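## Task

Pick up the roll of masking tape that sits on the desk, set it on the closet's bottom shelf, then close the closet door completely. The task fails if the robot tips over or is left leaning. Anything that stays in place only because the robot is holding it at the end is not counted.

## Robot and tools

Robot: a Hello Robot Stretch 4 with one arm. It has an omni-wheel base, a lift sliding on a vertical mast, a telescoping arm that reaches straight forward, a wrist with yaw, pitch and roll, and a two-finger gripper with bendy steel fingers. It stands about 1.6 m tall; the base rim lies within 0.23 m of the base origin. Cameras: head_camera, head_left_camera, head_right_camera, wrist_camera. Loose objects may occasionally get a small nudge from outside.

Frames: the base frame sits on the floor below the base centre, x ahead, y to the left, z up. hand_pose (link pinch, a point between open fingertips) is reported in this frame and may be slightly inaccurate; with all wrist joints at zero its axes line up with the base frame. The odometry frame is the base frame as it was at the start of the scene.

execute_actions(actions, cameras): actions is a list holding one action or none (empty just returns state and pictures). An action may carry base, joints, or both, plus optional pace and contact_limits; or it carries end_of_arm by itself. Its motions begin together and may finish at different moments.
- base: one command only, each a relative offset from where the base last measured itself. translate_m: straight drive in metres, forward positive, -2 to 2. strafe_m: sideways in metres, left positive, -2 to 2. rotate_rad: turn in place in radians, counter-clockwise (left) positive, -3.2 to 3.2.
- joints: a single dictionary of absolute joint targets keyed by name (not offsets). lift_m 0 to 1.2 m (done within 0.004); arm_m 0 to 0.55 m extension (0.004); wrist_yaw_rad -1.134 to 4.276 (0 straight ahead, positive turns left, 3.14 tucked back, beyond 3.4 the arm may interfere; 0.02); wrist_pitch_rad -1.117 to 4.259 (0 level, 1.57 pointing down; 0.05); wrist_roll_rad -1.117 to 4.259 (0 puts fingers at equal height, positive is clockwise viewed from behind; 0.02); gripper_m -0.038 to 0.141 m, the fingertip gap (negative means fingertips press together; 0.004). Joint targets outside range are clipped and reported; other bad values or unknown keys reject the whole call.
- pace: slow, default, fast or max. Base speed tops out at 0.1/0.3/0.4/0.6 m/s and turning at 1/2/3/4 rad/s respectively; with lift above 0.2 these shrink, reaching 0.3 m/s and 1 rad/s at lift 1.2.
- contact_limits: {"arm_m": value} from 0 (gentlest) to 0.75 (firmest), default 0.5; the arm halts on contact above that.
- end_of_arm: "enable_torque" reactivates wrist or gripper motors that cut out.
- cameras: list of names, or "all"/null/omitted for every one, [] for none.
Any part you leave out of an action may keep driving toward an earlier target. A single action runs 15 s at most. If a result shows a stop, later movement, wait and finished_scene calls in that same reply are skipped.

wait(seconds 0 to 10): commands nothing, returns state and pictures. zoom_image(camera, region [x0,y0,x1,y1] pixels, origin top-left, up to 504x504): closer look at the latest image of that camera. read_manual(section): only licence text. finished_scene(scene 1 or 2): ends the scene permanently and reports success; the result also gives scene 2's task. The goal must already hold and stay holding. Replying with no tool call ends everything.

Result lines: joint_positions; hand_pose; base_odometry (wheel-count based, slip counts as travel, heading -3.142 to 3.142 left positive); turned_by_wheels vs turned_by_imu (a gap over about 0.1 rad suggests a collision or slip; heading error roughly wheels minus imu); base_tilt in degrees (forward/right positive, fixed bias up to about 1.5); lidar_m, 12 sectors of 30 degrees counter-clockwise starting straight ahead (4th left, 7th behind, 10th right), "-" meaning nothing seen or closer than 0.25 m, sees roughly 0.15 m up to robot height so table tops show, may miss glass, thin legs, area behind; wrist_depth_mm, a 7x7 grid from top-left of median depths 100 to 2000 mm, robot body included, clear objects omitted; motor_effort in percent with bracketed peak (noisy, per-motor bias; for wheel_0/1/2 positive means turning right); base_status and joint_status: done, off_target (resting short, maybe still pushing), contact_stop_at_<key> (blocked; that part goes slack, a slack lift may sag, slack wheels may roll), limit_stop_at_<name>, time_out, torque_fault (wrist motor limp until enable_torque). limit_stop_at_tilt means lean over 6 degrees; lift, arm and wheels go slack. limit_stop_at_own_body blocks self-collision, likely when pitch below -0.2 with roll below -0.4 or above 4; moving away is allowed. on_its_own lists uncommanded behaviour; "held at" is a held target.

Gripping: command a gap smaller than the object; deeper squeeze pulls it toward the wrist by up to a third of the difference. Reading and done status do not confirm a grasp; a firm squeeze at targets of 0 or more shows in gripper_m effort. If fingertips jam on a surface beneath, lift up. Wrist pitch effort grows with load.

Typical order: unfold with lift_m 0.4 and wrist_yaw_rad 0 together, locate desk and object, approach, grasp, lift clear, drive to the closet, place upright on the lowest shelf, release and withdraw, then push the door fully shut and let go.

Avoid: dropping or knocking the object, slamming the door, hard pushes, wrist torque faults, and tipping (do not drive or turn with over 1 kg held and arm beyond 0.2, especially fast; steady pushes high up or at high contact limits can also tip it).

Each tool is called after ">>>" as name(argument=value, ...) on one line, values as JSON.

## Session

>>> execute_actions(actions=[{"base":{"rotate_rad":2.1},"joints":{"lift_m":0.6,"wrist_yaw_rad":0}}])

Scene clock: 2.40 s.
base_odometry: x=+0.000 y=+0.000 heading=+2.099 (m, m, rad; odometry frame)
turned_by_wheels: +2.099 (rad since the last result)
turned_by_imu: +2.126 (rad since the last result)
base_tilt: forward=+0.3 right=-0.2 (deg)
lidar_m: 2.48 2.48 1.04 1.02 1.13 1.26 1.21 1.32 1.86 2.16 2.25 2.55
base_status: done
joint_positions: lift_m=+0.600 arm_m=-0.003 wrist_yaw_rad=+0.000 wrist_pitch_rad=-0.012 wrist_roll_rad=+0.016 gripper_m=+0.057
joint_status: all done
motor_effort: lift_m=+23(21) arm_m=-1(1) wrist_yaw_rad=-1(6) wrist_pitch_rad=-6(7) wrist_roll_rad=-1(1) gripper_m=-2(5) wheel_0=-3(8) wheel_1=-3(9) wheel_2=-3(8) (%)
hand_pose: x=+0.4568 y=-0.0873 z=+0.7814 quat_wxyz=(+1.000, +0.008, -0.006, +0.000) (m; base frame)
wrist_depth_mm: - - - - - - - / - - - - - - - / - - - - - - - / - - - - - - - / - - - - - - - / - - 201 - 193 - - / 1661 1618 1863 - 1863 1756 1921
pictures: head_camera, head_left_camera, head_right_camera, wrist_camera
Images, in order (width x height): head_camera 420x560, head_left_camera 420x672, head_right_camera 420x672, wrist_camera 616x392.

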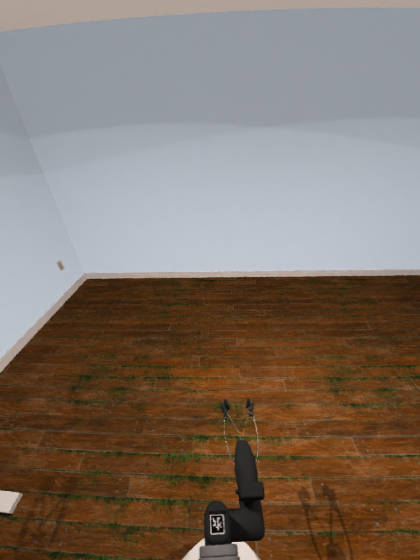

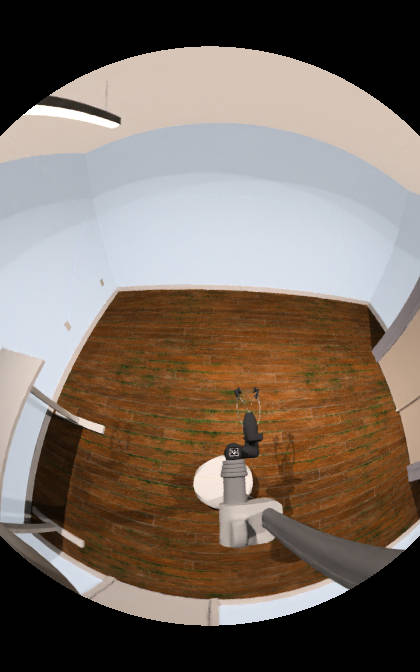

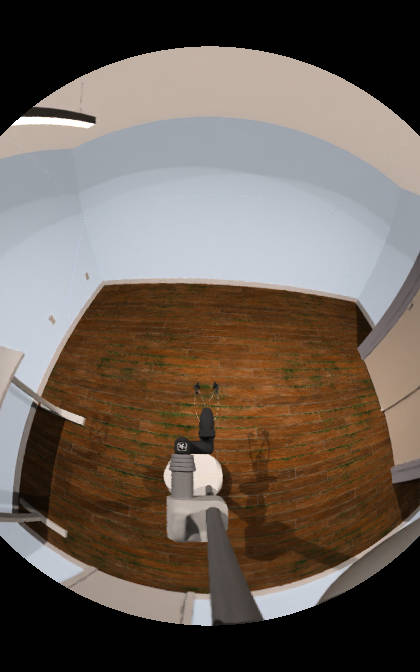

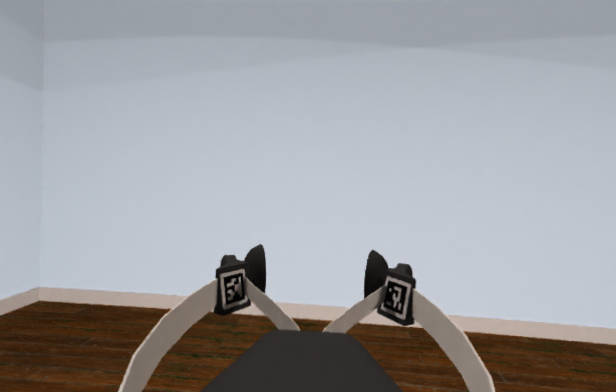

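Closet on right, desk on left.

>>> execute_actions(actions=[{"base":{"rotate_rad":-1.5},"joints":{"lift_m":0.75}}])

Scene clock: 4.47 s.
base_odometry: x=+0.000 y=+0.000 heading=+0.600 (m, m, rad; odometry frame)
turned_by_wheels: -1.500 (rad since the last result)
turned_by_imu: -1.517 (rad since the last result)
base_tilt: forward=+0.2 right=-0.3 (deg)
lidar_m: 2.18 2.33 2.53 2.45 2.38 1.06 1.03 1.14 1.21 1.18 1.35 2.03
base_status: done
joint_positions: lift_m=+0.750 arm_m=-0.003 wrist_yaw_rad=+0.000 wrist_pitch_rad=-0.012 wrist_roll_rad=+0.016 gripper_m=+0.057
joint_status: all done
motor_effort: lift_m=+22(26) arm_m=-1(1) wrist_yaw_rad=+0(3) wrist_pitch_rad=-7(6) wrist_roll_rad=-1(2) gripper_m=-3(5) wheel_0=+2(7) wheel_1=+2(8) wheel_2=+2(9) (%)
hand_pose: x=+0.4568 y=-0.0874 z=+0.9314 quat_wxyz=(+1.000, +0.008, -0.006, +0.000) (m; base frame)
wrist_depth_mm: - - - - 1921 - - / - - - - 1983 - - / - - - 1983 1921 - - / - - - - 1983 - - / - - - 1983 1983 - - / - - 202 - 193 - - / 1921 1921 - - 1983 1983 -
pictures: head_camera, head_left_camera, head_right_camera, wrist_camera
Images, in order (width x height): head_camera 420x560, head_left_camera 420x672, head_right_camera 420x672, wrist_camera 616x392.

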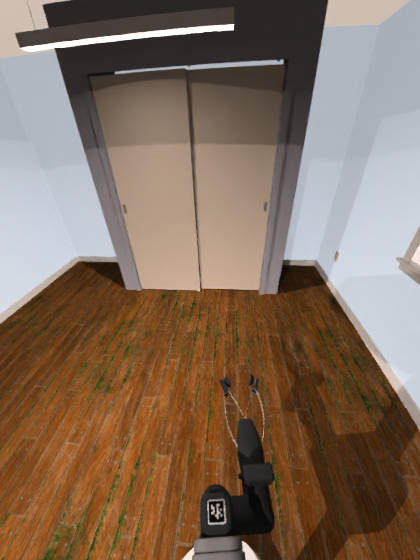

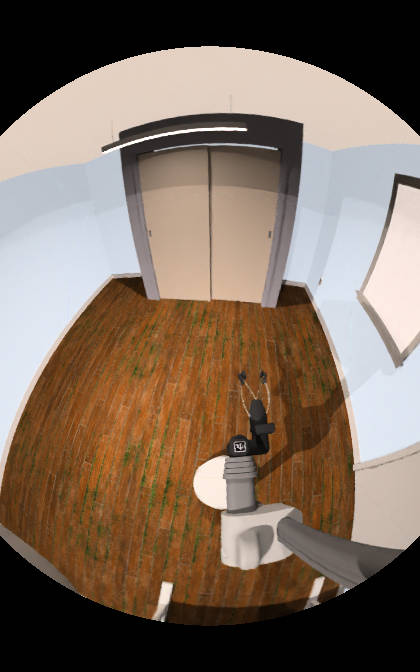

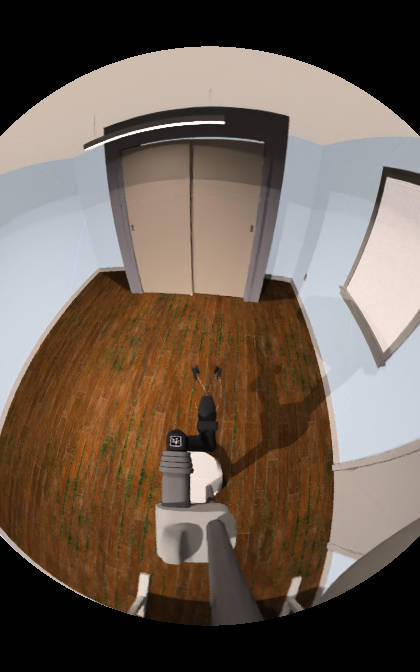

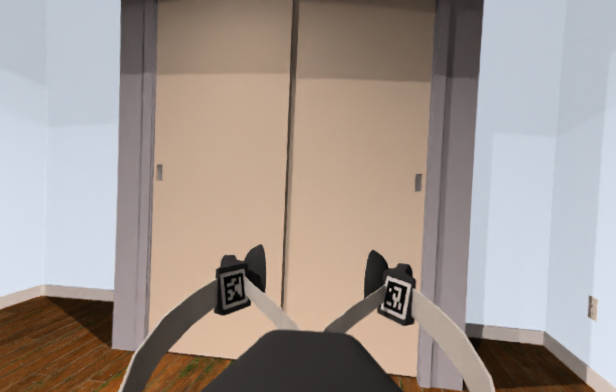

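>>> execute_actions(actions=[{"base":{"translate_m":1.3},"joints":{"gripper_m":0.0,"lift_m":0.8}}], cameras=[])

>>> execute_actions(actions=[{"base":{"strafe_m":-0.44}}], cameras=["wrist_camera","head_camera"])

Scene clock: 10.37 s.
base_odometry: x=+1.073 y=+0.734 heading=+0.600 (m, m, rad; odometry frame)
turned_by_wheels: +0.000 (rad since the last result)
turned_by_imu: +0.000 (rad since the last result)
base_tilt: forward=+0.2 right=-0.2 (deg)
lidar_m: 0.87 0.93 1.40 2.29 2.55 3.18 2.97 1.80 1.38 1.37 1.07 0.90
base_status: done
joint_positions: lift_m=+0.800 arm_m=-0.003 wrist_yaw_rad=+0.000 wrist_pitch_rad=-0.012 wrist_roll_rad=+0.016 gripper_m=+0.000
joint_status: all done
motor_effort: lift_m=+21(21) arm_m=-1(1) wrist_yaw_rad=-1(0) wrist_pitch_rad=-7(7) wrist_roll_rad=-1(1) gripper_m=-5(8) wheel_0=+1(7) wheel_1=+1(4) wheel_2=+1(12) (%)
hand_pose: x=+0.4568 y=-0.0874 z=+0.9815 quat_wxyz=(+1.000, +0.008, -0.006, +0.000) (m; base frame)
wrist_depth_mm: 723 683 676 691 661 640 621 / 732 691 683 683 668 640 621 / 732 699 683 699 668 647 627 / 732 707 683 691 668 647 627 / 732 699 683 691 676 654 627 / 732 707 183 192 184 647 640 / 741 707 683 - 676 640 627
pictures: none
No camera images: the call's "cameras" was empty. Leave "cameras" out to get every camera's image.

Scene clock: 13.17 s.
base_odometry: x=+1.321 y=+0.371 heading=+0.600 (m, m, rad; odometry frame)
turned_by_wheels: +0.000 (rad since the last result)
turned_by_imu: -0.001 (rad since the last result)
base_tilt: forward=+0.2 right=-0.2 (deg)
lidar_m: 0.80 0.91 1.33 2.74 2.97 3.22 2.62 1.26 0.94 0.91 1.05 0.77
base_status: done
joint_positions: lift_m=+0.800 arm_m=-0.003 wrist_yaw_rad=+0.000 wrist_pitch_rad=-0.012 wrist_roll_rad=+0.016 gripper_m=+0.000
joint_status: not commanded
motor_effort: lift_m=+21(21) arm_m=-1(1) wrist_yaw_rad=+0(1) wrist_pitch_rad=-7(7) wrist_roll_rad=-1(1) gripper_m=-5(5) wheel_0=+0(8) wheel_1=-2(11) wheel_2=+0(0) (%)
hand_pose: x=+0.4568 y=-0.0874 z=+0.9815 quat_wxyz=(+1.000, +0.008, -0.006, +0.000) (m; base frame)
wrist_depth_mm: 707 683 654 634 544 525 1182 / 715 691 654 634 549 530 1182 / 707 691 668 640 544 535 1182 / 715 691 661 640 544 535 1182 / 715 691 661 627 549 535 1205 / 715 699 183 192 184 535 1182 / 723 691 676 - 544 535 1229
pictures: head_camera, wrist_camera
Images, in order (width x height): head_camera 420x560, wrist_camera 616x392.

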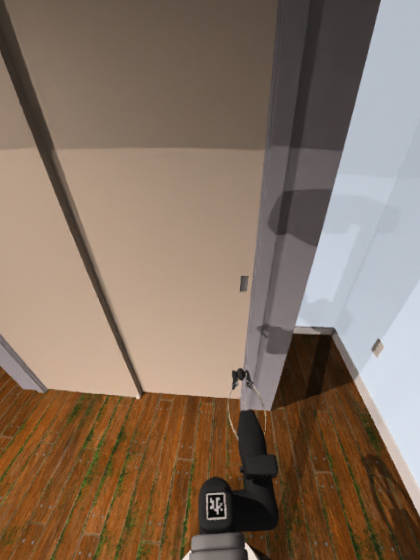

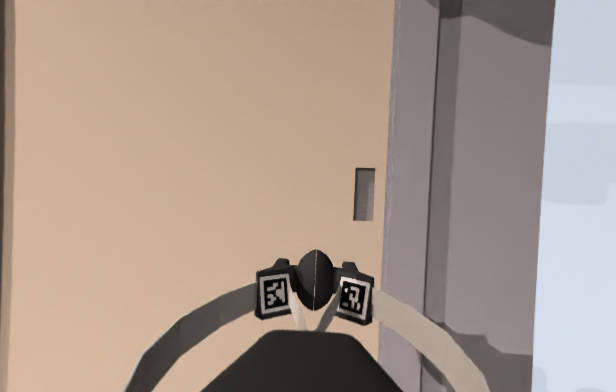

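>>> execute_actions(actions=[{"base":{"rotate_rad":-0.095},"joints":{"lift_m":0.825,"arm_m":0.2}}], cameras=["wrist_camera"])

Scene clock: 15.07 s.
base_odometry: x=+1.321 y=+0.371 heading=+0.505 (m, m, rad; odometry frame)
turned_by_wheels: -0.095 (rad since the last result)
turned_by_imu: -0.095 (rad since the last result)
base_tilt: forward=+0.2 right=-0.3 (deg)
lidar_m: 0.76 0.87 1.16 2.75 2.91 3.30 2.79 1.38 0.98 0.91 1.02 0.81
base_status: done
joint_positions: lift_m=+0.825 arm_m=+0.199 wrist_yaw_rad=+0.000 wrist_pitch_rad=-0.012 wrist_roll_rad=+0.016 gripper_m=+0.000
joint_status: all done
motor_effort: lift_m=+22(26) arm_m=+6(4) wrist_yaw_rad=-1(1) wrist_pitch_rad=-7(7) wrist_roll_rad=-1(1) gripper_m=-5(5) wheel_0=+3(7) wheel_1=+1(6) wheel_2=+2(8) (%)
hand_pose: x=+0.6583 y=-0.0874 z=+1.0064 quat_wxyz=(+1.000, +0.008, -0.006, +0.000) (m; base frame)
wrist_depth_mm: 445 439 433 427 349 355 353 / 445 442 436 430 349 355 355 / 449 442 439 430 349 359 355 / 452 445 439 433 351 359 1078 / 459 445 439 430 355 362 1078 / 459 449 183 193 183 364 1098 / 455 452 445 - 357 364 1078
pictures: wrist_camera
Images, in order (width x height): wrist_camera 616x392.

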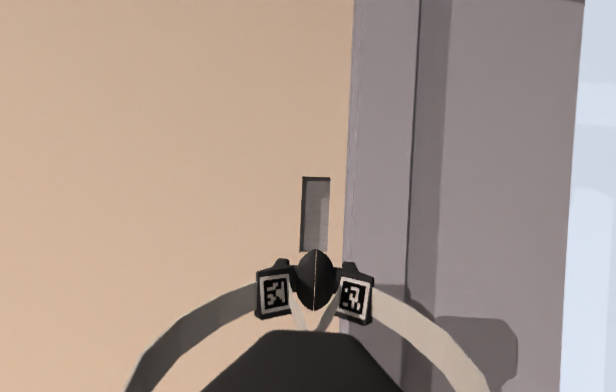

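>>> execute_actions(actions=[{"base":{"strafe_m":1.3},"joints":{"lift_m":0.84}}], cameras=["wrist_camera","head_camera"])

Scene clock: 20.93 s.
base_odometry: x=+0.692 y=+1.508 heading=+0.505 (m, m, rad; odometry frame)
turned_by_wheels: +0.000 (rad since the last result)
turned_by_imu: +0.005 (rad since the last result)
base_tilt: forward=+0.2 right=-0.4 (deg)
lidar_m: 0.81 0.87 1.51 1.44 1.52 2.16 2.79 2.61 2.34 2.24 1.22 0.87
base_status: done
joint_positions: lift_m=+0.840 arm_m=+0.199 wrist_yaw_rad=+0.000 wrist_pitch_rad=-0.012 wrist_roll_rad=+0.016 gripper_m=+0.000
joint_status: all done
motor_effort: lift_m=+22(22) arm_m=+6(6) wrist_yaw_rad=-1(1) wrist_pitch_rad=-7(7) wrist_roll_rad=-1(1) gripper_m=-7(6) wheel_0=-1(10) wheel_1=+2(11) wheel_2=+0(3) (%)
hand_pose: x=+0.6583 y=-0.0874 z=+1.0214 quat_wxyz=(+1.000, +0.008, -0.006, +0.000) (m; base frame)
wrist_depth_mm: 427 407 433 427 418 413 410 / 430 410 433 427 421 415 413 / 433 410 436 430 421 418 413 / 433 413 439 433 427 421 415 / 436 415 439 430 430 421 413 / 436 415 183 192 184 421 415 / 439 418 442 - 430 424 418
pictures: head_camera, wrist_camera
Images, in order (width x height): head_camera 420x560, wrist_camera 616x392.

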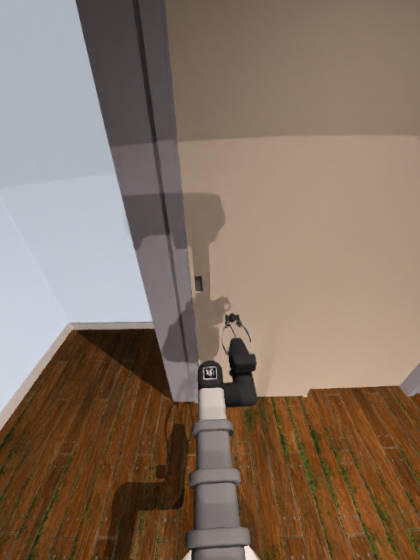

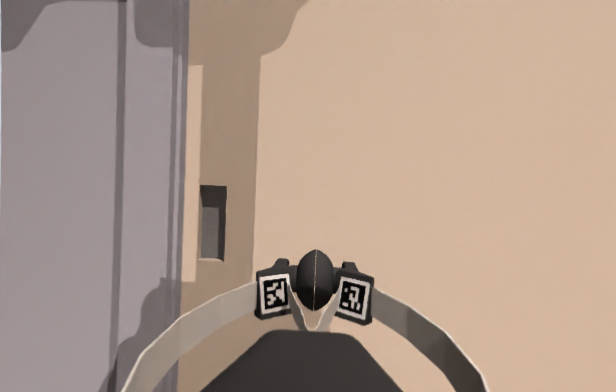

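>>> execute_actions(actions=[{"base":{"strafe_m":0.125},"joints":{"arm_m":0.36}}], cameras=["wrist_camera"])

Scene clock: 22.60 s.
base_odometry: x=+0.632 y=+1.618 heading=+0.505 (m, m, rad; odometry frame)
turned_by_wheels: +0.000 (rad since the last result)
turned_by_imu: +0.001 (rad since the last result)
base_tilt: forward=+0.2 right=-0.4 (deg)
lidar_m: 0.82 1.66 1.36 1.33 1.42 1.99 3.19 2.62 2.45 2.36 1.24 0.86
base_status: done
joint_positions: lift_m=+0.840 arm_m=+0.359 wrist_yaw_rad=+0.000 wrist_pitch_rad=-0.012 wrist_roll_rad=+0.016 gripper_m=+0.000
joint_status: all done
motor_effort: lift_m=+22(22) arm_m=+6(7) wrist_yaw_rad=-1(1) wrist_pitch_rad=-6(6) wrist_roll_rad=-1(1) gripper_m=-7(5) wheel_0=-1(9) wheel_1=+0(8) wheel_2=+0(0) (%)
hand_pose: x=+0.8183 y=-0.0874 z=+1.0215 quat_wxyz=(+1.000, +0.008, -0.006, +0.000) (m; base frame)
wrist_depth_mm: 266 262 243 271 267 263 260 / 266 262 245 272 268 265 260 / 267 263 246 273 268 265 263 / 268 265 247 274 270 266 264 / 271 267 248 276 271 267 265 / 271 267 183 192 184 268 265 / 272 267 250 - 272 268 266
pictures: wrist_camera
Images, in order (width x height): wrist_camera 616x392.

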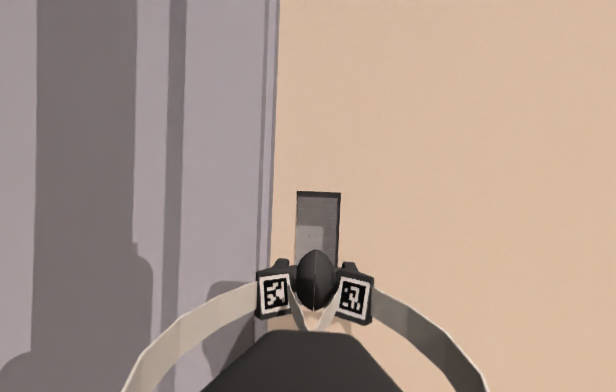

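>>> execute_actions(actions=[{"joints":{"arm_m":0.43},"contact_limits":{"arm_m":0.15},"pace":"slow"}], cameras=["wrist_camera"])

Scene clock: 24.20 s.
base_odometry: x=+0.631 y=+1.618 heading=+0.505 (m, m, rad; odometry frame)
turned_by_wheels: +0.000 (rad since the last result)
turned_by_imu: +0.000 (rad since the last result)
base_tilt: forward=+0.3 right=-0.2 (deg)
lidar_m: 0.80 1.64 1.40 1.30 1.38 2.00 3.16 2.62 2.47 2.38 1.27 0.87
base_status: not commanded
joint_positions: lift_m=+0.840 arm_m=+0.405 wrist_yaw_rad=-0.007 wrist_pitch_rad=-0.012 wrist_roll_rad=+0.016 gripper_m=+0.000
joint_status: arm_m contact_stop (moved +0.046 of +0.071)
on_its_own: arm_m is slack since a contact_stop (your +0.430 is given up); wrist_yaw_rad is at rest, and its effort (+20) is outside its rest range (-13 to +13)
motor_effort: lift_m=+23(22) arm_m=+0(15) wrist_yaw_rad=+20(34) wrist_pitch_rad=-5(7) wrist_roll_rad=-1(1) gripper_m=-5(7) wheel_0=+2(2) wheel_1=+1(2) wheel_2=-8(8) (%)
contact_limits: arm_m 0.15
hand_pose: x=+0.8640 y=-0.0895 z=+1.0216 quat_wxyz=(+1.000, +0.008, -0.006, -0.004) (m; base frame)
wrist_depth_mm: 218 216 198 228 224 223 220 / 218 216 200 229 225 222 221 / 220 217 200 229 226 224 222 / 221 218 202 231 228 225 223 / 222 220 202 231 229 226 224 / 223 219 182 191 183 226 224 / 224 220 204 - 230 226 225
pictures: wrist_camera
Images, in order (width x height): wrist_camera 616x392.

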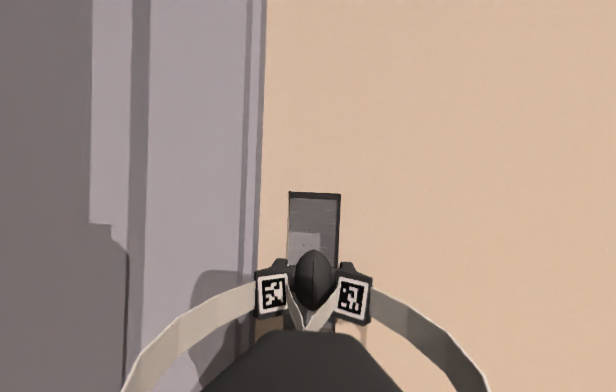

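>>> execute_actions(actions=[{"base":{"strafe_m":-0.15},"joints":{"arm_m":0.405,"wrist_yaw_rad":0},"pace":"slow"}], cameras=["wrist_camera","head_camera"])

Scene clock: 26.90 s.
base_odometry: x=+0.704 y=+1.486 heading=+0.505 (m, m, rad; odometry frame)
turned_by_wheels: +0.000 (rad since the last result)
turned_by_imu: +0.001 (rad since the last result)
base_tilt: forward=+0.1 right=-0.2 (deg)
lidar_m: 0.82 0.87 1.52 1.48 1.54 2.23 3.21 2.62 2.31 2.22 1.24 0.87
base_status: done
joint_positions: lift_m=+0.840 arm_m=+0.404 wrist_yaw_rad=-0.013 wrist_pitch_rad=-0.012 wrist_roll_rad=+0.016 gripper_m=+0.000
joint_status: all done
on_its_own: wrist_yaw_rad is at rest, and its effort (+36) is outside its rest range (-13 to +13)
motor_effort: lift_m=+22(22) arm_m=+4(3) wrist_yaw_rad=+36(36) wrist_pitch_rad=-5(7) wrist_roll_rad=-1(2) gripper_m=-5(6) wheel_0=+10(18) wheel_1=+2(5) wheel_2=-9(10) (%)
hand_pose: x=+0.8626 y=-0.0910 z=+1.0216 quat_wxyz=(+1.000, +0.008, -0.006, -0.006) (m; base frame)
wrist_depth_mm: 249 535 778 225 223 220 218 / 251 544 866 227 224 220 219 / 252 544 699 227 224 222 220 / 254 549 820 229 226 224 220 / 256 559 831 228 227 224 222 / 258 535 185 191 181 225 223 / 263 338 788 - 228 225 224
pictures: head_camera, wrist_camera
Images, in order (width x height): head_camera 420x560, wrist_camera 616x392.

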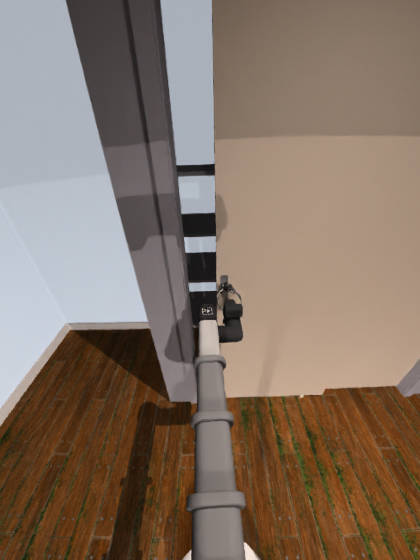

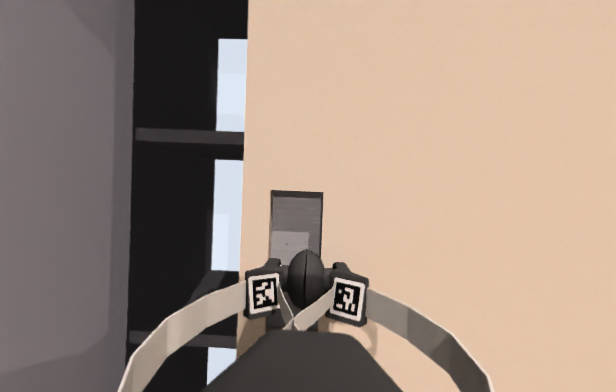

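>>> execute_actions(actions=[{"base":{"strafe_m":-0.4},"pace":"slow"}], cameras=["wrist_camera","head_camera"])

Scene clock: 32.13 s.
base_odometry: x=+0.897 y=+1.136 heading=+0.505 (m, m, rad; odometry frame)
turned_by_wheels: +0.000 (rad since the last result)
turned_by_imu: +0.207 (rad since the last result)
base_tilt: forward=+0.2 right=-0.3 (deg)
lidar_m: 0.82 0.94 1.82 1.82 2.09 3.17 2.72 2.26 1.88 1.86 0.99 0.84
base_status: done
joint_positions: lift_m=+0.840 arm_m=+0.404 wrist_yaw_rad=-0.013 wrist_pitch_rad=-0.012 wrist_roll_rad=+0.016 gripper_m=+0.000
joint_status: not commanded
on_its_own: wrist_yaw_rad is at rest, and its effort (+36) is outside its rest range (-13 to +13)
motor_effort: lift_m=+22(22) arm_m=+5(6) wrist_yaw_rad=+36(39) wrist_pitch_rad=-7(6) wrist_roll_rad=-1(1) gripper_m=-6(9) wheel_0=+6(24) wheel_1=+3(9) wheel_2=-11(11) (%)
hand_pose: x=+0.8623 y=-0.0910 z=+1.0215 quat_wxyz=(+1.000, +0.008, -0.006, -0.006) (m; base frame)
wrist_depth_mm: 525 683 854 230 218 206 197 / 530 691 946 230 219 206 198 / 530 661 854 232 218 207 198 / 535 707 976 237 220 207 199 / 539 707 931 229 220 209 199 / 544 661 186 191 183 208 200 / 549 668 960 - 220 206 201
pictures: head_camera, wrist_camera
Images, in order (width x height): head_camera 420x560, wrist_camera 616x392.

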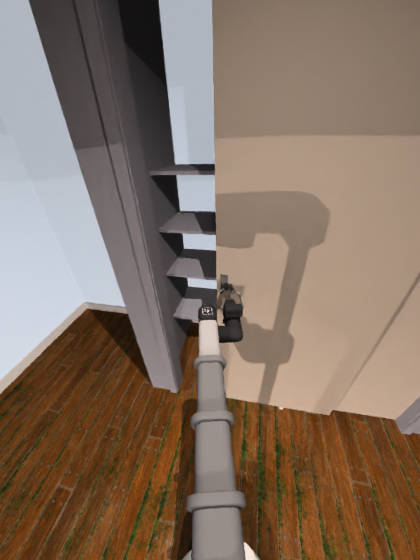

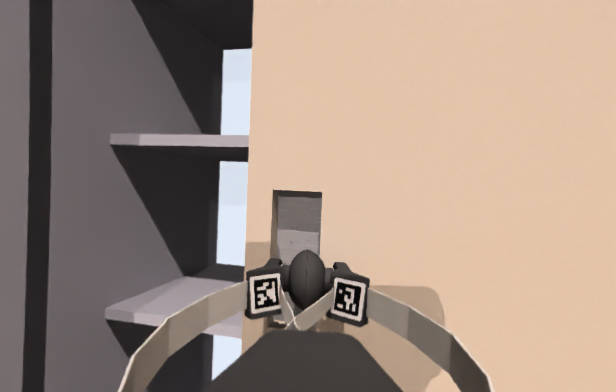

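>>> execute_actions(actions=[{"base":{"rotate_rad":-0.2},"joints":{"arm_m":0.392},"pace":"slow"}], cameras=["wrist_camera","head_camera"])

Scene clock: 33.83 s.
base_odometry: x=+0.897 y=+1.136 heading=+0.305 (m, m, rad; odometry frame)
turned_by_wheels: -0.200 (rad since the last result)
turned_by_imu: -0.200 (rad since the last result)
base_tilt: forward=+0.3 right=-0.3 (deg)
lidar_m: 0.83 0.95 1.89 1.81 1.93 2.71 2.73 2.61 1.93 1.86 1.16 0.86
base_status: done
joint_positions: lift_m=+0.840 arm_m=+0.392 wrist_yaw_rad=+0.000 wrist_pitch_rad=-0.012 wrist_roll_rad=+0.016 gripper_m=+0.000
joint_status: all done
motor_effort: lift_m=+21(22) arm_m=-2(8) wrist_yaw_rad=+0(95) wrist_pitch_rad=-7(8) wrist_roll_rad=-1(2) gripper_m=-4(22) wheel_0=-1(31) wheel_1=+0(20) wheel_2=+2(21) (%)
hand_pose: x=+0.8516 y=-0.0875 z=+1.0214 quat_wxyz=(+1.000, +0.008, -0.006, +0.000) (m; base frame)
wrist_depth_mm: 798 904 878 854 732 221 218 / 798 991 976 960 251 221 218 / 741 960 960 878 240 223 220 / 809 991 976 960 235 224 220 / 820 991 991 960 239 224 222 / 647 661 183 193 185 224 222 / 842 1008 991 - 229 225 224
pictures: head_camera, wrist_camera
Images, in order (width x height): head_camera 420x560, wrist_camera 616x392.

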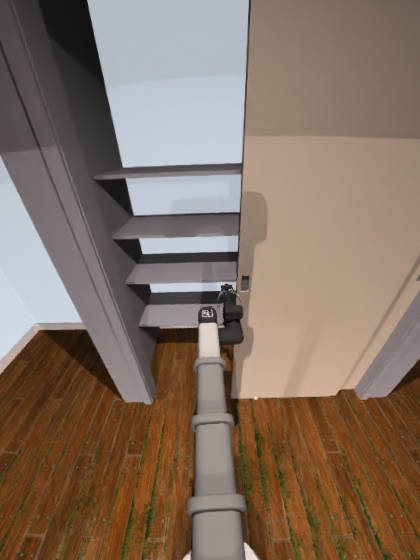

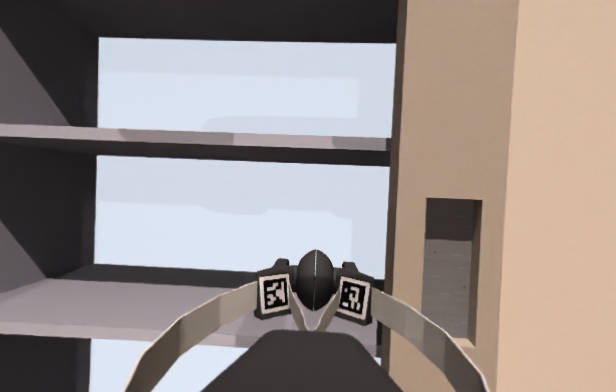

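>>> execute_actions(actions=[{"joints":{"arm_m":0.05}}], cameras=[])

>>> execute_actions(actions=[{"base":{"rotate_rad":3.1},"joints":{"lift_m":0.65,"gripper_m":0.12}}], cameras=[])

>>> execute_actions(actions=[{"base":{"translate_m":1.2}}], cameras=["wrist_camera","head_camera"])

Scene clock: 36.13 s.
base_odometry: x=+0.897 y=+1.136 heading=+0.305 (m, m, rad; odometry frame)
turned_by_wheels: +0.000 (rad since the last result)
turned_by_imu: +0.001 (rad since the last result)
base_tilt: forward=+0.2 right=-0.5 (deg)
lidar_m: 0.83 0.93 1.87 1.81 1.90 2.72 2.73 2.62 1.94 1.87 1.15 0.84
base_status: not commanded
joint_positions: lift_m=+0.840 arm_m=+0.051 wrist_yaw_rad=+0.000 wrist_pitch_rad=-0.012 wrist_roll_rad=+0.016 gripper_m=+0.000
joint_status: all done
motor_effort: lift_m=+22(22) arm_m=-6(6) wrist_yaw_rad=+0(1) wrist_pitch_rad=-9(7) wrist_roll_rad=-1(1) gripper_m=-6(7) wheel_0=+0(1) wheel_1=+0(0) wheel_2=+3(3) (%)
hand_pose: x=+0.5105 y=-0.0874 z=+1.0214 quat_wxyz=(+1.000, +0.008, -0.006, +0.000) (m; base frame)
wrist_depth_mm: 691 1042 1008 991 564 549 549 / 699 1138 1336 1308 564 554 549 / 699 1098 1336 1308 564 559 549 / 707 1205 1336 1336 564 559 554 / 854 1078 1229 1281 569 564 554 / 842 1229 183 192 184 564 554 / 866 1078 1255 - 574 564 559
pictures: none
No camera images: the call's "cameras" was empty. Leave "cameras" out to get every camera's image.

Scene clock: 38.97 s.
base_odometry: x=+0.897 y=+1.136 heading=-2.878 (m, m, rad; odometry frame)
turned_by_wheels: +3.100 (rad since the last result)
turned_by_imu: +3.138 (rad since the last result)
base_tilt: forward=+0.2 right=-0.4 (deg)
lidar_m: 2.37 2.45 1.93 1.85 1.22 0.87 0.84 0.93 1.90 1.80 1.92 2.64
base_status: done
joint_positions: lift_m=+0.650 arm_m=+0.051 wrist_yaw_rad=+0.000 wrist_pitch_rad=-0.012 wrist_roll_rad=+0.016 gripper_m=+0.120
joint_status: all done
motor_effort: lift_m=+19(24) arm_m=-7(6) wrist_yaw_rad=-1(1) wrist_pitch_rad=-8(8) wrist_roll_rad=-1(1) gripper_m=-1(7) wheel_0=-1(9) wheel_1=-1(8) wheel_2=-3(9) (%)
hand_pose: x=+0.5105 y=-0.0874 z=+0.8317 quat_wxyz=(+1.000, +0.008, -0.006, +0.000) (m; base frame)
wrist_depth_mm: - - - - - - - / - - - - - - - / - - - - - - - / - - - - - - - / - - - - - - - / - - - - - - - / 1756 1808 1921 - 1863 1983 1983
pictures: none
No camera images: the call's "cameras" was empty. Leave "cameras" out to get every camera's image.

Scene clock: 44.43 s.
base_odometry: x=-0.261 y=+0.824 heading=-2.878 (m, m, rad; odometry frame)
turned_by_wheels: +0.000 (rad since the last result)
turned_by_imu: +0.000 (rad since the last result)
base_tilt: forward=+0.3 right=-0.3 (deg)
lidar_m: 1.19 1.18 1.71 1.84 1.97 2.12 2.03 2.13 1.94 1.81 1.91 2.04
base_status: done
joint_positions: lift_m=+0.650 arm_m=+0.051 wrist_yaw_rad=+0.000 wrist_pitch_rad=-0.012 wrist_roll_rad=+0.016 gripper_m=+0.120
joint_status: not commanded
motor_effort: lift_m=+19(19) arm_m=-6(6) wrist_yaw_rad=-1(1) wrist_pitch_rad=-7(8) wrist_roll_rad=-1(1) gripper_m=-1(2) wheel_0=+2(7) wheel_1=+3(7) wheel_2=-1(14) (%)
hand_pose: x=+0.5105 y=-0.0874 z=+0.8317 quat_wxyz=(+1.000, +0.008, -0.006, +0.000) (m; base frame)
wrist_depth_mm: 1808 1756 1756 1708 1708 1661 1661 / 1756 1756 1756 1756 1708 1708 1708 / 1708 1756 1756 1756 1756 1756 1708 / 1808 1756 1756 1708 1708 1708 1708 / 1808 1756 1756 1756 1756 1708 1661 / 1808 1808 1756 1708 1756 1756 1708 / 1756 1756 1756 - 1808 1708 1708
pictures: head_camera, wrist_camera
Images, in order (width x height): head_camera 420x560, wrist_camera 616x392.

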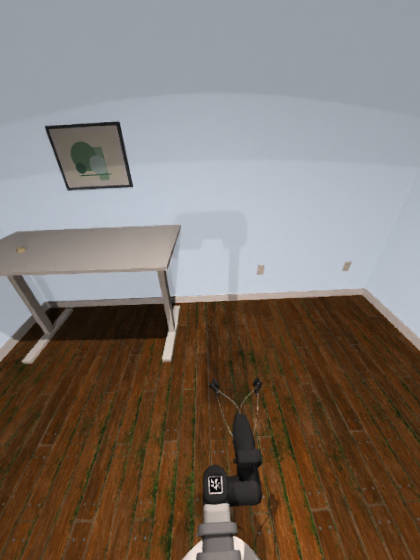

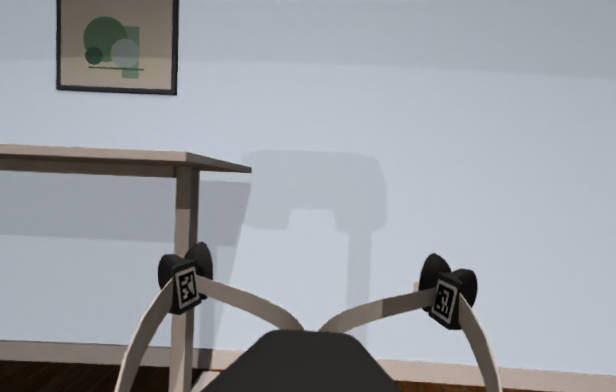

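>>> execute_actions(actions=[{"base":{"strafe_m":1.5},"joints":{"lift_m":0.9}}], cameras=["wrist_camera","head_camera"])

Scene clock: 50.83 s.
base_odometry: x=+0.129 y=-0.624 heading=-2.878 (m, m, rad; odometry frame)
turned_by_wheels: +0.000 (rad since the last result)
turned_by_imu: +0.006 (rad since the last result)
base_tilt: forward=+0.2 right=-0.2 (deg)
lidar_m: 1.15 0.54 0.36 0.34 0.40 0.55 1.81 2.13 2.92 3.34 1.66 1.20
base_status: done
joint_positions: lift_m=+0.900 arm_m=+0.051 wrist_yaw_rad=+0.000 wrist_pitch_rad=-0.012 wrist_roll_rad=+0.016 gripper_m=+0.120
joint_status: all done
motor_effort: lift_m=+22(25) arm_m=-6(6) wrist_yaw_rad=+0(1) wrist_pitch_rad=-7(7) wrist_roll_rad=-1(1) gripper_m=+0(0) wheel_0=-2(10) wheel_1=+1(10) wheel_2=+0(0) (%)
hand_pose: x=+0.5105 y=-0.0874 z=+1.0814 quat_wxyz=(+1.000, +0.008, -0.006, +0.000) (m; base frame)
wrist_depth_mm: 640 960 1756 1708 1756 1708 1708 / 640 960 1708 1756 1708 1661 1708 / 647 976 1756 1756 1756 1708 1756 / 647 991 1756 1756 1756 1708 1708 / 654 991 1138 1205 1255 1160 1229 / 661 904 1397 1808 1756 1756 1756 / 661 960 1618 - 1756 1756 1756
pictures: head_camera, wrist_camera
Images, in order (width x height): head_camera 420x560, wrist_camera 616x392.

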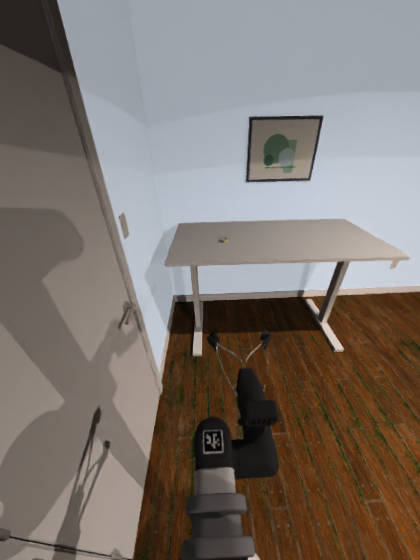

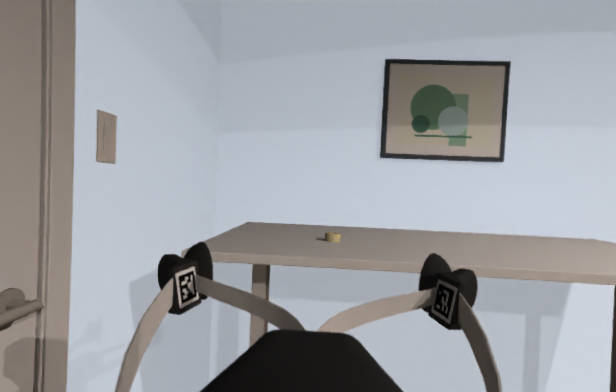

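>>> execute_actions(actions=[{"base":{"strafe_m":-0.04},"joints":{"lift_m":0.8}}], cameras=[])

>>> execute_actions(actions=[{"base":{"translate_m":0.8}}], cameras=["wrist_camera","head_camera"])

Scene clock: 52.43 s.
base_odometry: x=+0.119 y=-0.585 heading=-2.878 (m, m, rad; odometry frame)
turned_by_wheels: +0.000 (rad since the last result)
turned_by_imu: +0.000 (rad since the last result)
base_tilt: forward=+0.2 right=-0.2 (deg)
lidar_m: 1.17 0.60 0.41 0.41 0.46 0.63 1.88 2.14 2.88 3.28 1.67 1.21
base_status: done
joint_positions: lift_m=+0.800 arm_m=+0.051 wrist_yaw_rad=+0.000 wrist_pitch_rad=-0.012 wrist_roll_rad=+0.016 gripper_m=+0.120
joint_status: all done
motor_effort: lift_m=+17(22) arm_m=-6(6) wrist_yaw_rad=+0(1) wrist_pitch_rad=-7(7) wrist_roll_rad=-1(1) gripper_m=-2(2) wheel_0=+1(9) wheel_1=+0(10) wheel_2=+0(0) (%)
hand_pose: x=+0.5105 y=-0.0874 z=+0.9818 quat_wxyz=(+1.000, +0.008, -0.006, +0.000) (m; base frame)
wrist_depth_mm: 676 1025 1708 1708 1756 1708 1661 / 691 1042 1756 1756 1708 1661 1708 / 691 1060 1756 1756 1708 1708 1708 / 699 1060 1618 1808 1708 1708 1756 / 691 1078 1366 1756 1756 1708 1708 / 715 976 1366 1756 1756 1756 1708 / 715 1042 1708 - 1756 1756 1756
pictures: none
No camera images: the call's "cameras" was empty. Leave "cameras" out to get every camera's image.

Scene clock: 56.57 s.
base_odometry: x=-0.654 y=-0.794 heading=-2.878 (m, m, rad; odometry frame)
turned_by_wheels: +0.000 (rad since the last result)
turned_by_imu: +0.000 (rad since the last result)
base_tilt: forward=+0.2 right=-0.4 (deg)
lidar_m: 0.39 0.41 0.40 0.34 0.42 0.60 1.76 2.95 3.42 3.30 0.53 0.42
base_status: done
joint_positions: lift_m=+0.800 arm_m=+0.051 wrist_yaw_rad=+0.000 wrist_pitch_rad=-0.012 wrist_roll_rad=+0.016 gripper_m=+0.120
joint_status: not commanded
motor_effort: lift_m=+19(19) arm_m=-6(6) wrist_yaw_rad=-1(1) wrist_pitch_rad=-7(7) wrist_roll_rad=-1(1) gripper_m=-2(1) wheel_0=+2(6) wheel_1=+2(6) wheel_2=+1(10) (%)
hand_pose: x=+0.5105 y=-0.0874 z=+0.9817 quat_wxyz=(+1.000, +0.008, -0.006, +0.000) (m; base frame)
wrist_depth_mm: 707 946 946 931 917 891 878 / 715 931 946 931 931 891 891 / 723 946 931 931 904 917 904 / 723 946 946 931 931 917 904 / 389 404 424 394 473 504 544 / 225 211 201 241 211 220 271 / 159 160 173 - 172 173 180
pictures: head_camera, wrist_camera
Images, in order (width x height): head_camera 420x560, wrist_camera 616x392.

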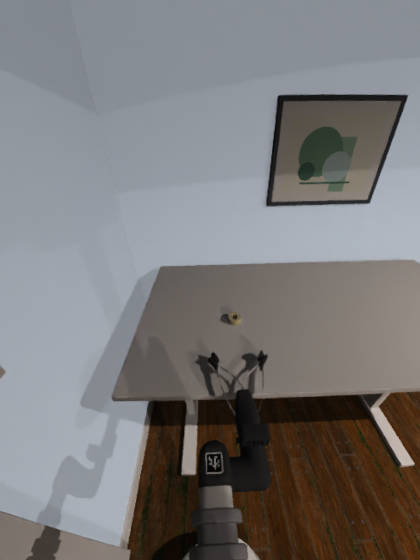

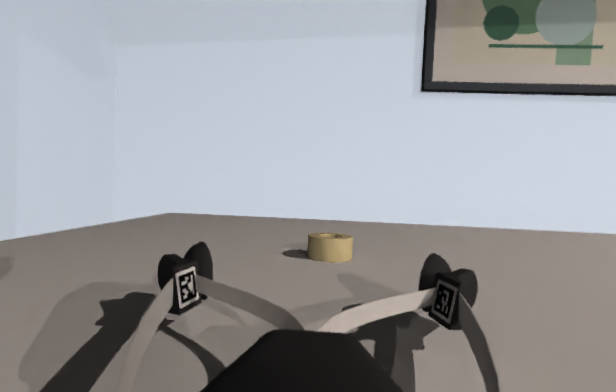

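>>> execute_actions(actions=[{"joints":{"lift_m":0.93,"wrist_pitch_rad":0.45,"gripper_m":0.1}}], cameras=[])

>>> execute_actions(actions=[{"joints":{"arm_m":0.33}}], cameras=["wrist_camera"])

Scene clock: 58.33 s.
base_odometry: x=-0.654 y=-0.794 heading=-2.878 (m, m, rad; odometry frame)
turned_by_wheels: +0.000 (rad since the last result)
turned_by_imu: +0.001 (rad since the last result)
base_tilt: forward=+0.3 right=-0.4 (deg)
lidar_m: 0.39 0.40 0.39 0.35 0.42 0.61 1.80 2.98 3.43 3.29 0.54 0.46
base_status: not commanded
joint_positions: lift_m=+0.930 arm_m=+0.051 wrist_yaw_rad=+0.000 wrist_pitch_rad=+0.452 wrist_roll_rad=+0.016 gripper_m=+0.100
joint_status: all done
motor_effort: lift_m=+22(24) arm_m=-6(6) wrist_yaw_rad=-2(14) wrist_pitch_rad=-5(93) wrist_roll_rad=-1(1) gripper_m=-3(4) wheel_0=+2(2) wheel_1=+3(3) wheel_2=+1(2) (%)
hand_pose: x=+0.4816 y=-0.0873 z=+0.9821 quat_wxyz=(+0.975, +0.008, +0.224, -0.002) (m; base frame)
wrist_depth_mm: 699 854 854 842 820 820 809 / 707 891 854 878 866 854 854 / 549 508 517 525 535 539 549 / 364 366 373 375 382 384 389 / 286 287 289 291 296 298 301 / 235 236 221 238 220 236 245 / 200 195 208 - 204 200 207
pictures: none
No camera images: the call's "cameras" was empty. Leave "cameras" out to get every camera's image.

Scene clock: 60.30 s.
base_odometry: x=-0.654 y=-0.794 heading=-2.878 (m, m, rad; odometry frame)
turned_by_wheels: +0.000 (rad since the last result)
turned_by_imu: +0.001 (rad since the last result)
base_tilt: forward=+0.1 right=-0.3 (deg)
lidar_m: 0.36 0.41 0.41 0.36 0.40 0.59 1.79 2.95 3.44 3.32 0.57 0.41
base_status: not commanded
joint_positions: lift_m=+0.930 arm_m=+0.329 wrist_yaw_rad=+0.000 wrist_pitch_rad=+0.452 wrist_roll_rad=+0.016 gripper_m=+0.100
joint_status: all done
motor_effort: lift_m=+22(23) arm_m=+6(4) wrist_yaw_rad=-1(1) wrist_pitch_rad=-6(5) wrist_roll_rad=-1(1) gripper_m=-1(2) wheel_0=+2(2) wheel_1=+2(3) wheel_2=+1(1) (%)
hand_pose: x=+0.7593 y=-0.0874 z=+0.9820 quat_wxyz=(+0.975, +0.008, +0.224, -0.002) (m; base frame)
wrist_depth_mm: 603 597 585 580 574 569 564 / 640 634 627 615 609 609 591 / 627 500 512 521 530 539 544 / 357 366 368 373 375 382 384 / 283 285 287 289 293 296 297 / 233 235 219 238 199 234 243 / 198 194 206 - 198 198 206
pictures: wrist_camera
Images, in order (width x height): wrist_camera 616x392.

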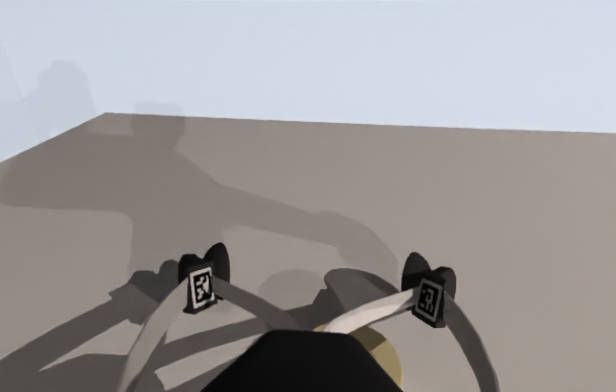

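>>> execute_actions(actions=[{"joints":{"lift_m":0.96},"pace":"slow"}], cameras=[])

>>> execute_actions(actions=[{"joints":{"arm_m":0.18},"pace":"slow"}], cameras=["wrist_camera","head_camera"])

Scene clock: 61.47 s.
base_odometry: x=-0.654 y=-0.794 heading=-2.878 (m, m, rad; odometry frame)
turned_by_wheels: +0.000 (rad since the last result)
turned_by_imu: +0.000 (rad since the last result)
base_tilt: forward=+0.3 right=-0.4 (deg)
lidar_m: 0.37 0.42 0.38 0.34 0.42 0.61 1.78 2.95 3.46 3.31 0.55 0.39
base_status: not commanded
joint_positions: lift_m=+0.960 arm_m=+0.329 wrist_yaw_rad=+0.000 wrist_pitch_rad=+0.452 wrist_roll_rad=+0.016 gripper_m=+0.100
joint_status: all done
motor_effort: lift_m=+23(24) arm_m=+6(6) wrist_yaw_rad=-1(0) wrist_pitch_rad=-6(6) wrist_roll_rad=-1(1) gripper_m=-2(2) wheel_0=+2(2) wheel_1=+2(3) wheel_2=+1(2) (%)
hand_pose: x=+0.7593 y=-0.0874 z=+1.0120 quat_wxyz=(+0.975, +0.008, +0.224, -0.002) (m; base frame)
wrist_depth_mm: 609 591 580 580 574 564 559 / 647 640 627 621 615 603 597 / 676 591 597 609 640 634 627 / 424 427 433 436 442 445 452 / 332 334 336 338 342 345 349 / 274 273 256 277 219 273 286 / 233 227 241 - 237 232 241
pictures: none
No camera images: the call's "cameras" was empty. Leave "cameras" out to get every camera's image.

Scene clock: 64.23 s.
base_odometry: x=-0.654 y=-0.794 heading=-2.878 (m, m, rad; odometry frame)
turned_by_wheels: +0.000 (rad since the last result)
turned_by_imu: +0.001 (rad since the last result)
base_tilt: forward=+0.2 right=-0.3 (deg)
lidar_m: 0.37 0.42 0.40 0.36 0.41 0.60 1.81 2.97 3.44 3.32 0.56 0.40
base_status: not commanded
joint_positions: lift_m=+0.960 arm_m=+0.181 wrist_yaw_rad=+0.000 wrist_pitch_rad=+0.452 wrist_roll_rad=+0.016 gripper_m=+0.100
joint_status: all done
motor_effort: lift_m=+22(23) arm_m=-6(8) wrist_yaw_rad=-1(1) wrist_pitch_rad=-7(6) wrist_roll_rad=-1(1) gripper_m=-3(2) wheel_0=+2(2) wheel_1=+2(2) wheel_2=+2(2) (%)
hand_pose: x=+0.6116 y=-0.0874 z=+1.0120 quat_wxyz=(+0.975, +0.008, +0.224, -0.002) (m; base frame)
wrist_depth_mm: 699 732 715 715 699 699 691 / 707 788 778 768 759 750 732 / 683 591 603 615 621 627 640 / 421 427 433 436 442 449 452 / 332 336 336 325 343 347 349 / 273 276 257 278 220 274 286 / 234 227 241 - 239 234 241
pictures: head_camera, wrist_camera
Images, in order (width x height): head_camera 420x560, wrist_camera 616x392.

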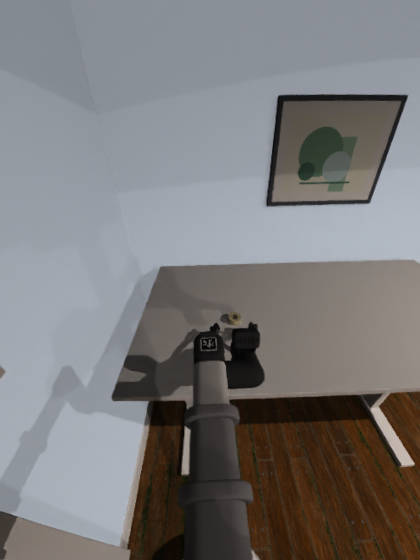

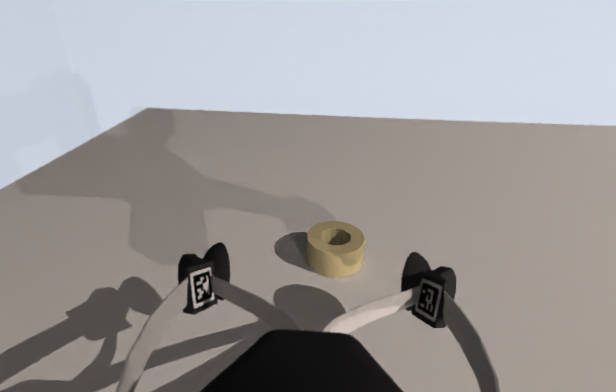

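>>> execute_actions(actions=[{"base":{"strafe_m":-0.008},"joints":{"arm_m":0.28},"pace":"slow"}], cameras=[])

>>> execute_actions(actions=[{"joints":{"lift_m":0.918},"pace":"slow"}], cameras=["wrist_camera"])

Scene clock: 66.63 s.
base_odometry: x=-0.656 y=-0.786 heading=-2.878 (m, m, rad; odometry frame)
turned_by_wheels: +0.000 (rad since the last result)
turned_by_imu: +0.001 (rad since the last result)
base_tilt: forward=+0.1 right=-0.1 (deg)
lidar_m: 0.35 0.41 0.41 0.37 0.43 0.62 1.80 2.94 3.43 3.32 0.51 0.42
base_status: done
joint_positions: lift_m=+0.960 arm_m=+0.279 wrist_yaw_rad=+0.000 wrist_pitch_rad=+0.452 wrist_roll_rad=+0.016 gripper_m=+0.100
joint_status: all done
motor_effort: lift_m=+22(22) arm_m=+6(5) wrist_yaw_rad=-1(0) wrist_pitch_rad=-6(6) wrist_roll_rad=-1(1) gripper_m=-3(2) wheel_0=+2(7) wheel_1=-3(5) wheel_2=+0(1) (%)
hand_pose: x=+0.7093 y=-0.0874 z=+1.0120 quat_wxyz=(+0.975, +0.008, +0.224, -0.002) (m; base frame)
wrist_depth_mm: 640 634 634 621 621 609 603 / 691 691 683 676 661 654 647 / 683 591 597 615 621 634 668 / 424 430 433 436 442 445 449 / 332 334 336 340 342 343 347 / 274 274 257 248 220 274 285 / 234 227 241 - 238 233 240
pictures: none
No camera images: the call's "cameras" was empty. Leave "cameras" out to get every camera's image.

Scene clock: 67.83 s.
base_odometry: x=-0.656 y=-0.786 heading=-2.878 (m, m, rad; odometry frame)
turned_by_wheels: +0.000 (rad since the last result)
turned_by_imu: +0.000 (rad since the last result)
base_tilt: forward=+0.4 right=-0.2 (deg)
lidar_m: 0.38 0.40 0.42 0.35 0.43 0.61 1.81 2.96 3.45 3.29 0.56 0.41
base_status: not commanded
joint_positions: lift_m=+0.919 arm_m=+0.279 wrist_yaw_rad=-0.002 wrist_pitch_rad=+0.446 wrist_roll_rad=+0.016 gripper_m=+0.100
joint_status: all done
motor_effort: lift_m=+14(23) arm_m=+7(6) wrist_yaw_rad=+4(4) wrist_pitch_rad=+11(11) wrist_roll_rad=-2(2) gripper_m=-1(2) wheel_0=+2(2) wheel_1=-2(2) wheel_2=+0(0) (%)
hand_pose: x=+0.7098 y=-0.0879 z=+0.9722 quat_wxyz=(+0.975, +0.008, +0.221, -0.003) (m; base frame)
wrist_depth_mm: 640 640 634 627 621 615 609 / 683 683 676 661 661 647 654 / 492 492 504 512 521 525 535 / 349 353 357 364 368 370 375 / 273 276 276 279 283 286 290 / 225 226 211 202 208 225 235 / 191 186 198 - 195 191 198
pictures: wrist_camera
Images, in order (width x height): wrist_camera 616x392.

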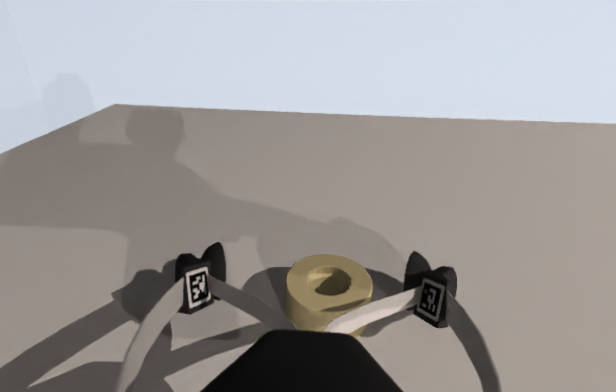

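>>> execute_actions(actions=[{"joints":{"lift_m":0.925},"pace":"slow"}], cameras=[])

>>> execute_actions(actions=[{"joints":{"gripper_m":0.01},"pace":"slow"}], cameras=[])

>>> execute_actions(actions=[{"joints":{"lift_m":1.0},"pace":"slow"}], cameras=["wrist_camera"])

Scene clock: 68.63 s.
base_odometry: x=-0.656 y=-0.786 heading=-2.878 (m, m, rad; odometry frame)
turned_by_wheels: +0.000 (rad since the last result)
turned_by_imu: +0.000 (rad since the last result)
base_tilt: forward=+0.4 right=-0.3 (deg)
lidar_m: 0.38 0.42 0.42 0.37 0.44 0.63 1.78 2.97 3.44 3.31 0.54 0.42
base_status: not commanded
joint_positions: lift_m=+0.925 arm_m=+0.279 wrist_yaw_rad=+0.000 wrist_pitch_rad=+0.452 wrist_roll_rad=+0.016 gripper_m=+0.100
joint_status: all done
motor_effort: lift_m=+22(22) arm_m=+6(6) wrist_yaw_rad=+1(4) wrist_pitch_rad=-5(11) wrist_roll_rad=-1(1) gripper_m=-2(3) wheel_0=+2(2) wheel_1=-2(3) wheel_2=+0(0) (%)
hand_pose: x=+0.7093 y=-0.0875 z=+0.9771 quat_wxyz=(+0.975, +0.008, +0.224, -0.002) (m; base frame)
wrist_depth_mm: 647 640 627 627 615 615 609 / 691 683 676 676 661 661 640 / 484 492 496 508 512 521 530 / 349 355 359 364 366 370 373 / 274 277 278 281 283 287 290 / 227 228 213 204 208 227 236 / 193 189 200 - 198 193 200
pictures: none
No camera images: the call's "cameras" was empty. Leave "cameras" out to get every camera's image.

Scene clock: 72.07 s.
base_odometry: x=-0.656 y=-0.786 heading=-2.878 (m, m, rad; odometry frame)
turned_by_wheels: +0.000 (rad since the last result)
turned_by_imu: +0.001 (rad since the last result)
base_tilt: forward=+0.3 right=-0.2 (deg)
lidar_m: 0.38 0.41 0.43 0.34 0.43 0.60 1.82 2.93 3.40 3.30 0.55 0.39
base_status: not commanded
joint_positions: lift_m=+0.925 arm_m=+0.279 wrist_yaw_rad=+0.000 wrist_pitch_rad=+0.452 wrist_roll_rad=+0.016 gripper_m=+0.010
joint_status: all done
motor_effort: lift_m=+23(23) arm_m=+6(6) wrist_yaw_rad=+1(1) wrist_pitch_rad=-6(6) wrist_roll_rad=-1(2) gripper_m=-15(19) wheel_0=+2(2) wheel_1=-3(2) wheel_2=+0(0) (%)
hand_pose: x=+0.7093 y=-0.0875 z=+0.9770 quat_wxyz=(+0.975, +0.008, +0.224, -0.002) (m; base frame)
wrist_depth_mm: 647 640 634 621 615 609 609 / 691 676 676 668 661 654 647 / 484 492 496 504 521 521 530 / 349 353 357 359 366 370 373 / 276 277 278 281 283 286 289 / 227 227 187 190 186 235 236 / 193 187 200 - 197 190 200
pictures: none
No camera images: the call's "cameras" was empty. Leave "cameras" out to get every camera's image.

Scene clock: 73.57 s.
base_odometry: x=-0.656 y=-0.786 heading=-2.878 (m, m, rad; odometry frame)
turned_by_wheels: +0.000 (rad since the last result)
turned_by_imu: +0.000 (rad since the last result)
base_tilt: forward=+0.3 right=-0.3 (deg)
lidar_m: 0.36 0.39 0.43 0.35 0.42 0.62 1.78 2.95 3.43 3.29 0.55 0.38
base_status: not commanded
joint_positions: lift_m=+1.000 arm_m=+0.279 wrist_yaw_rad=+0.000 wrist_pitch_rad=+0.452 wrist_roll_rad=+0.016 gripper_m=+0.010
joint_status: all done
motor_effort: lift_m=+22(20) arm_m=+6(6) wrist_yaw_rad=+0(0) wrist_pitch_rad=-6(6) wrist_roll_rad=-1(1) gripper_m=-18(19) wheel_0=+2(2) wheel_1=-2(2) wheel_2=+0(0) (%)
hand_pose: x=+0.7092 y=-0.0875 z=+1.0520 quat_wxyz=(+0.975, +0.008, +0.224, -0.002) (m; base frame)
wrist_depth_mm: 647 640 640 621 621 615 603 / 676 683 676 668 654 654 647 / 723 715 707 699 699 691 691 / 569 512 517 525 525 535 539 / 397 402 404 404 410 413 418 / 327 327 187 190 186 340 342 / 278 271 289 - 283 273 289
pictures: wrist_camera
Images, in order (width x height): wrist_camera 616x392.

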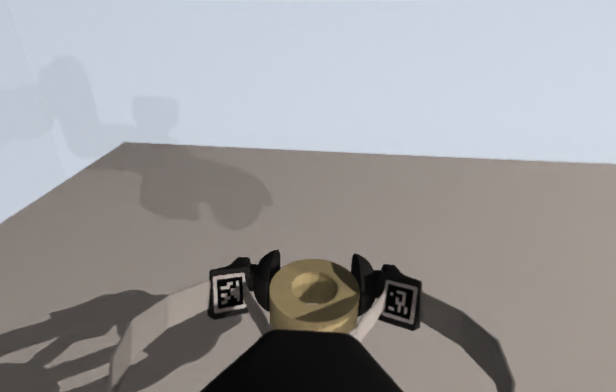

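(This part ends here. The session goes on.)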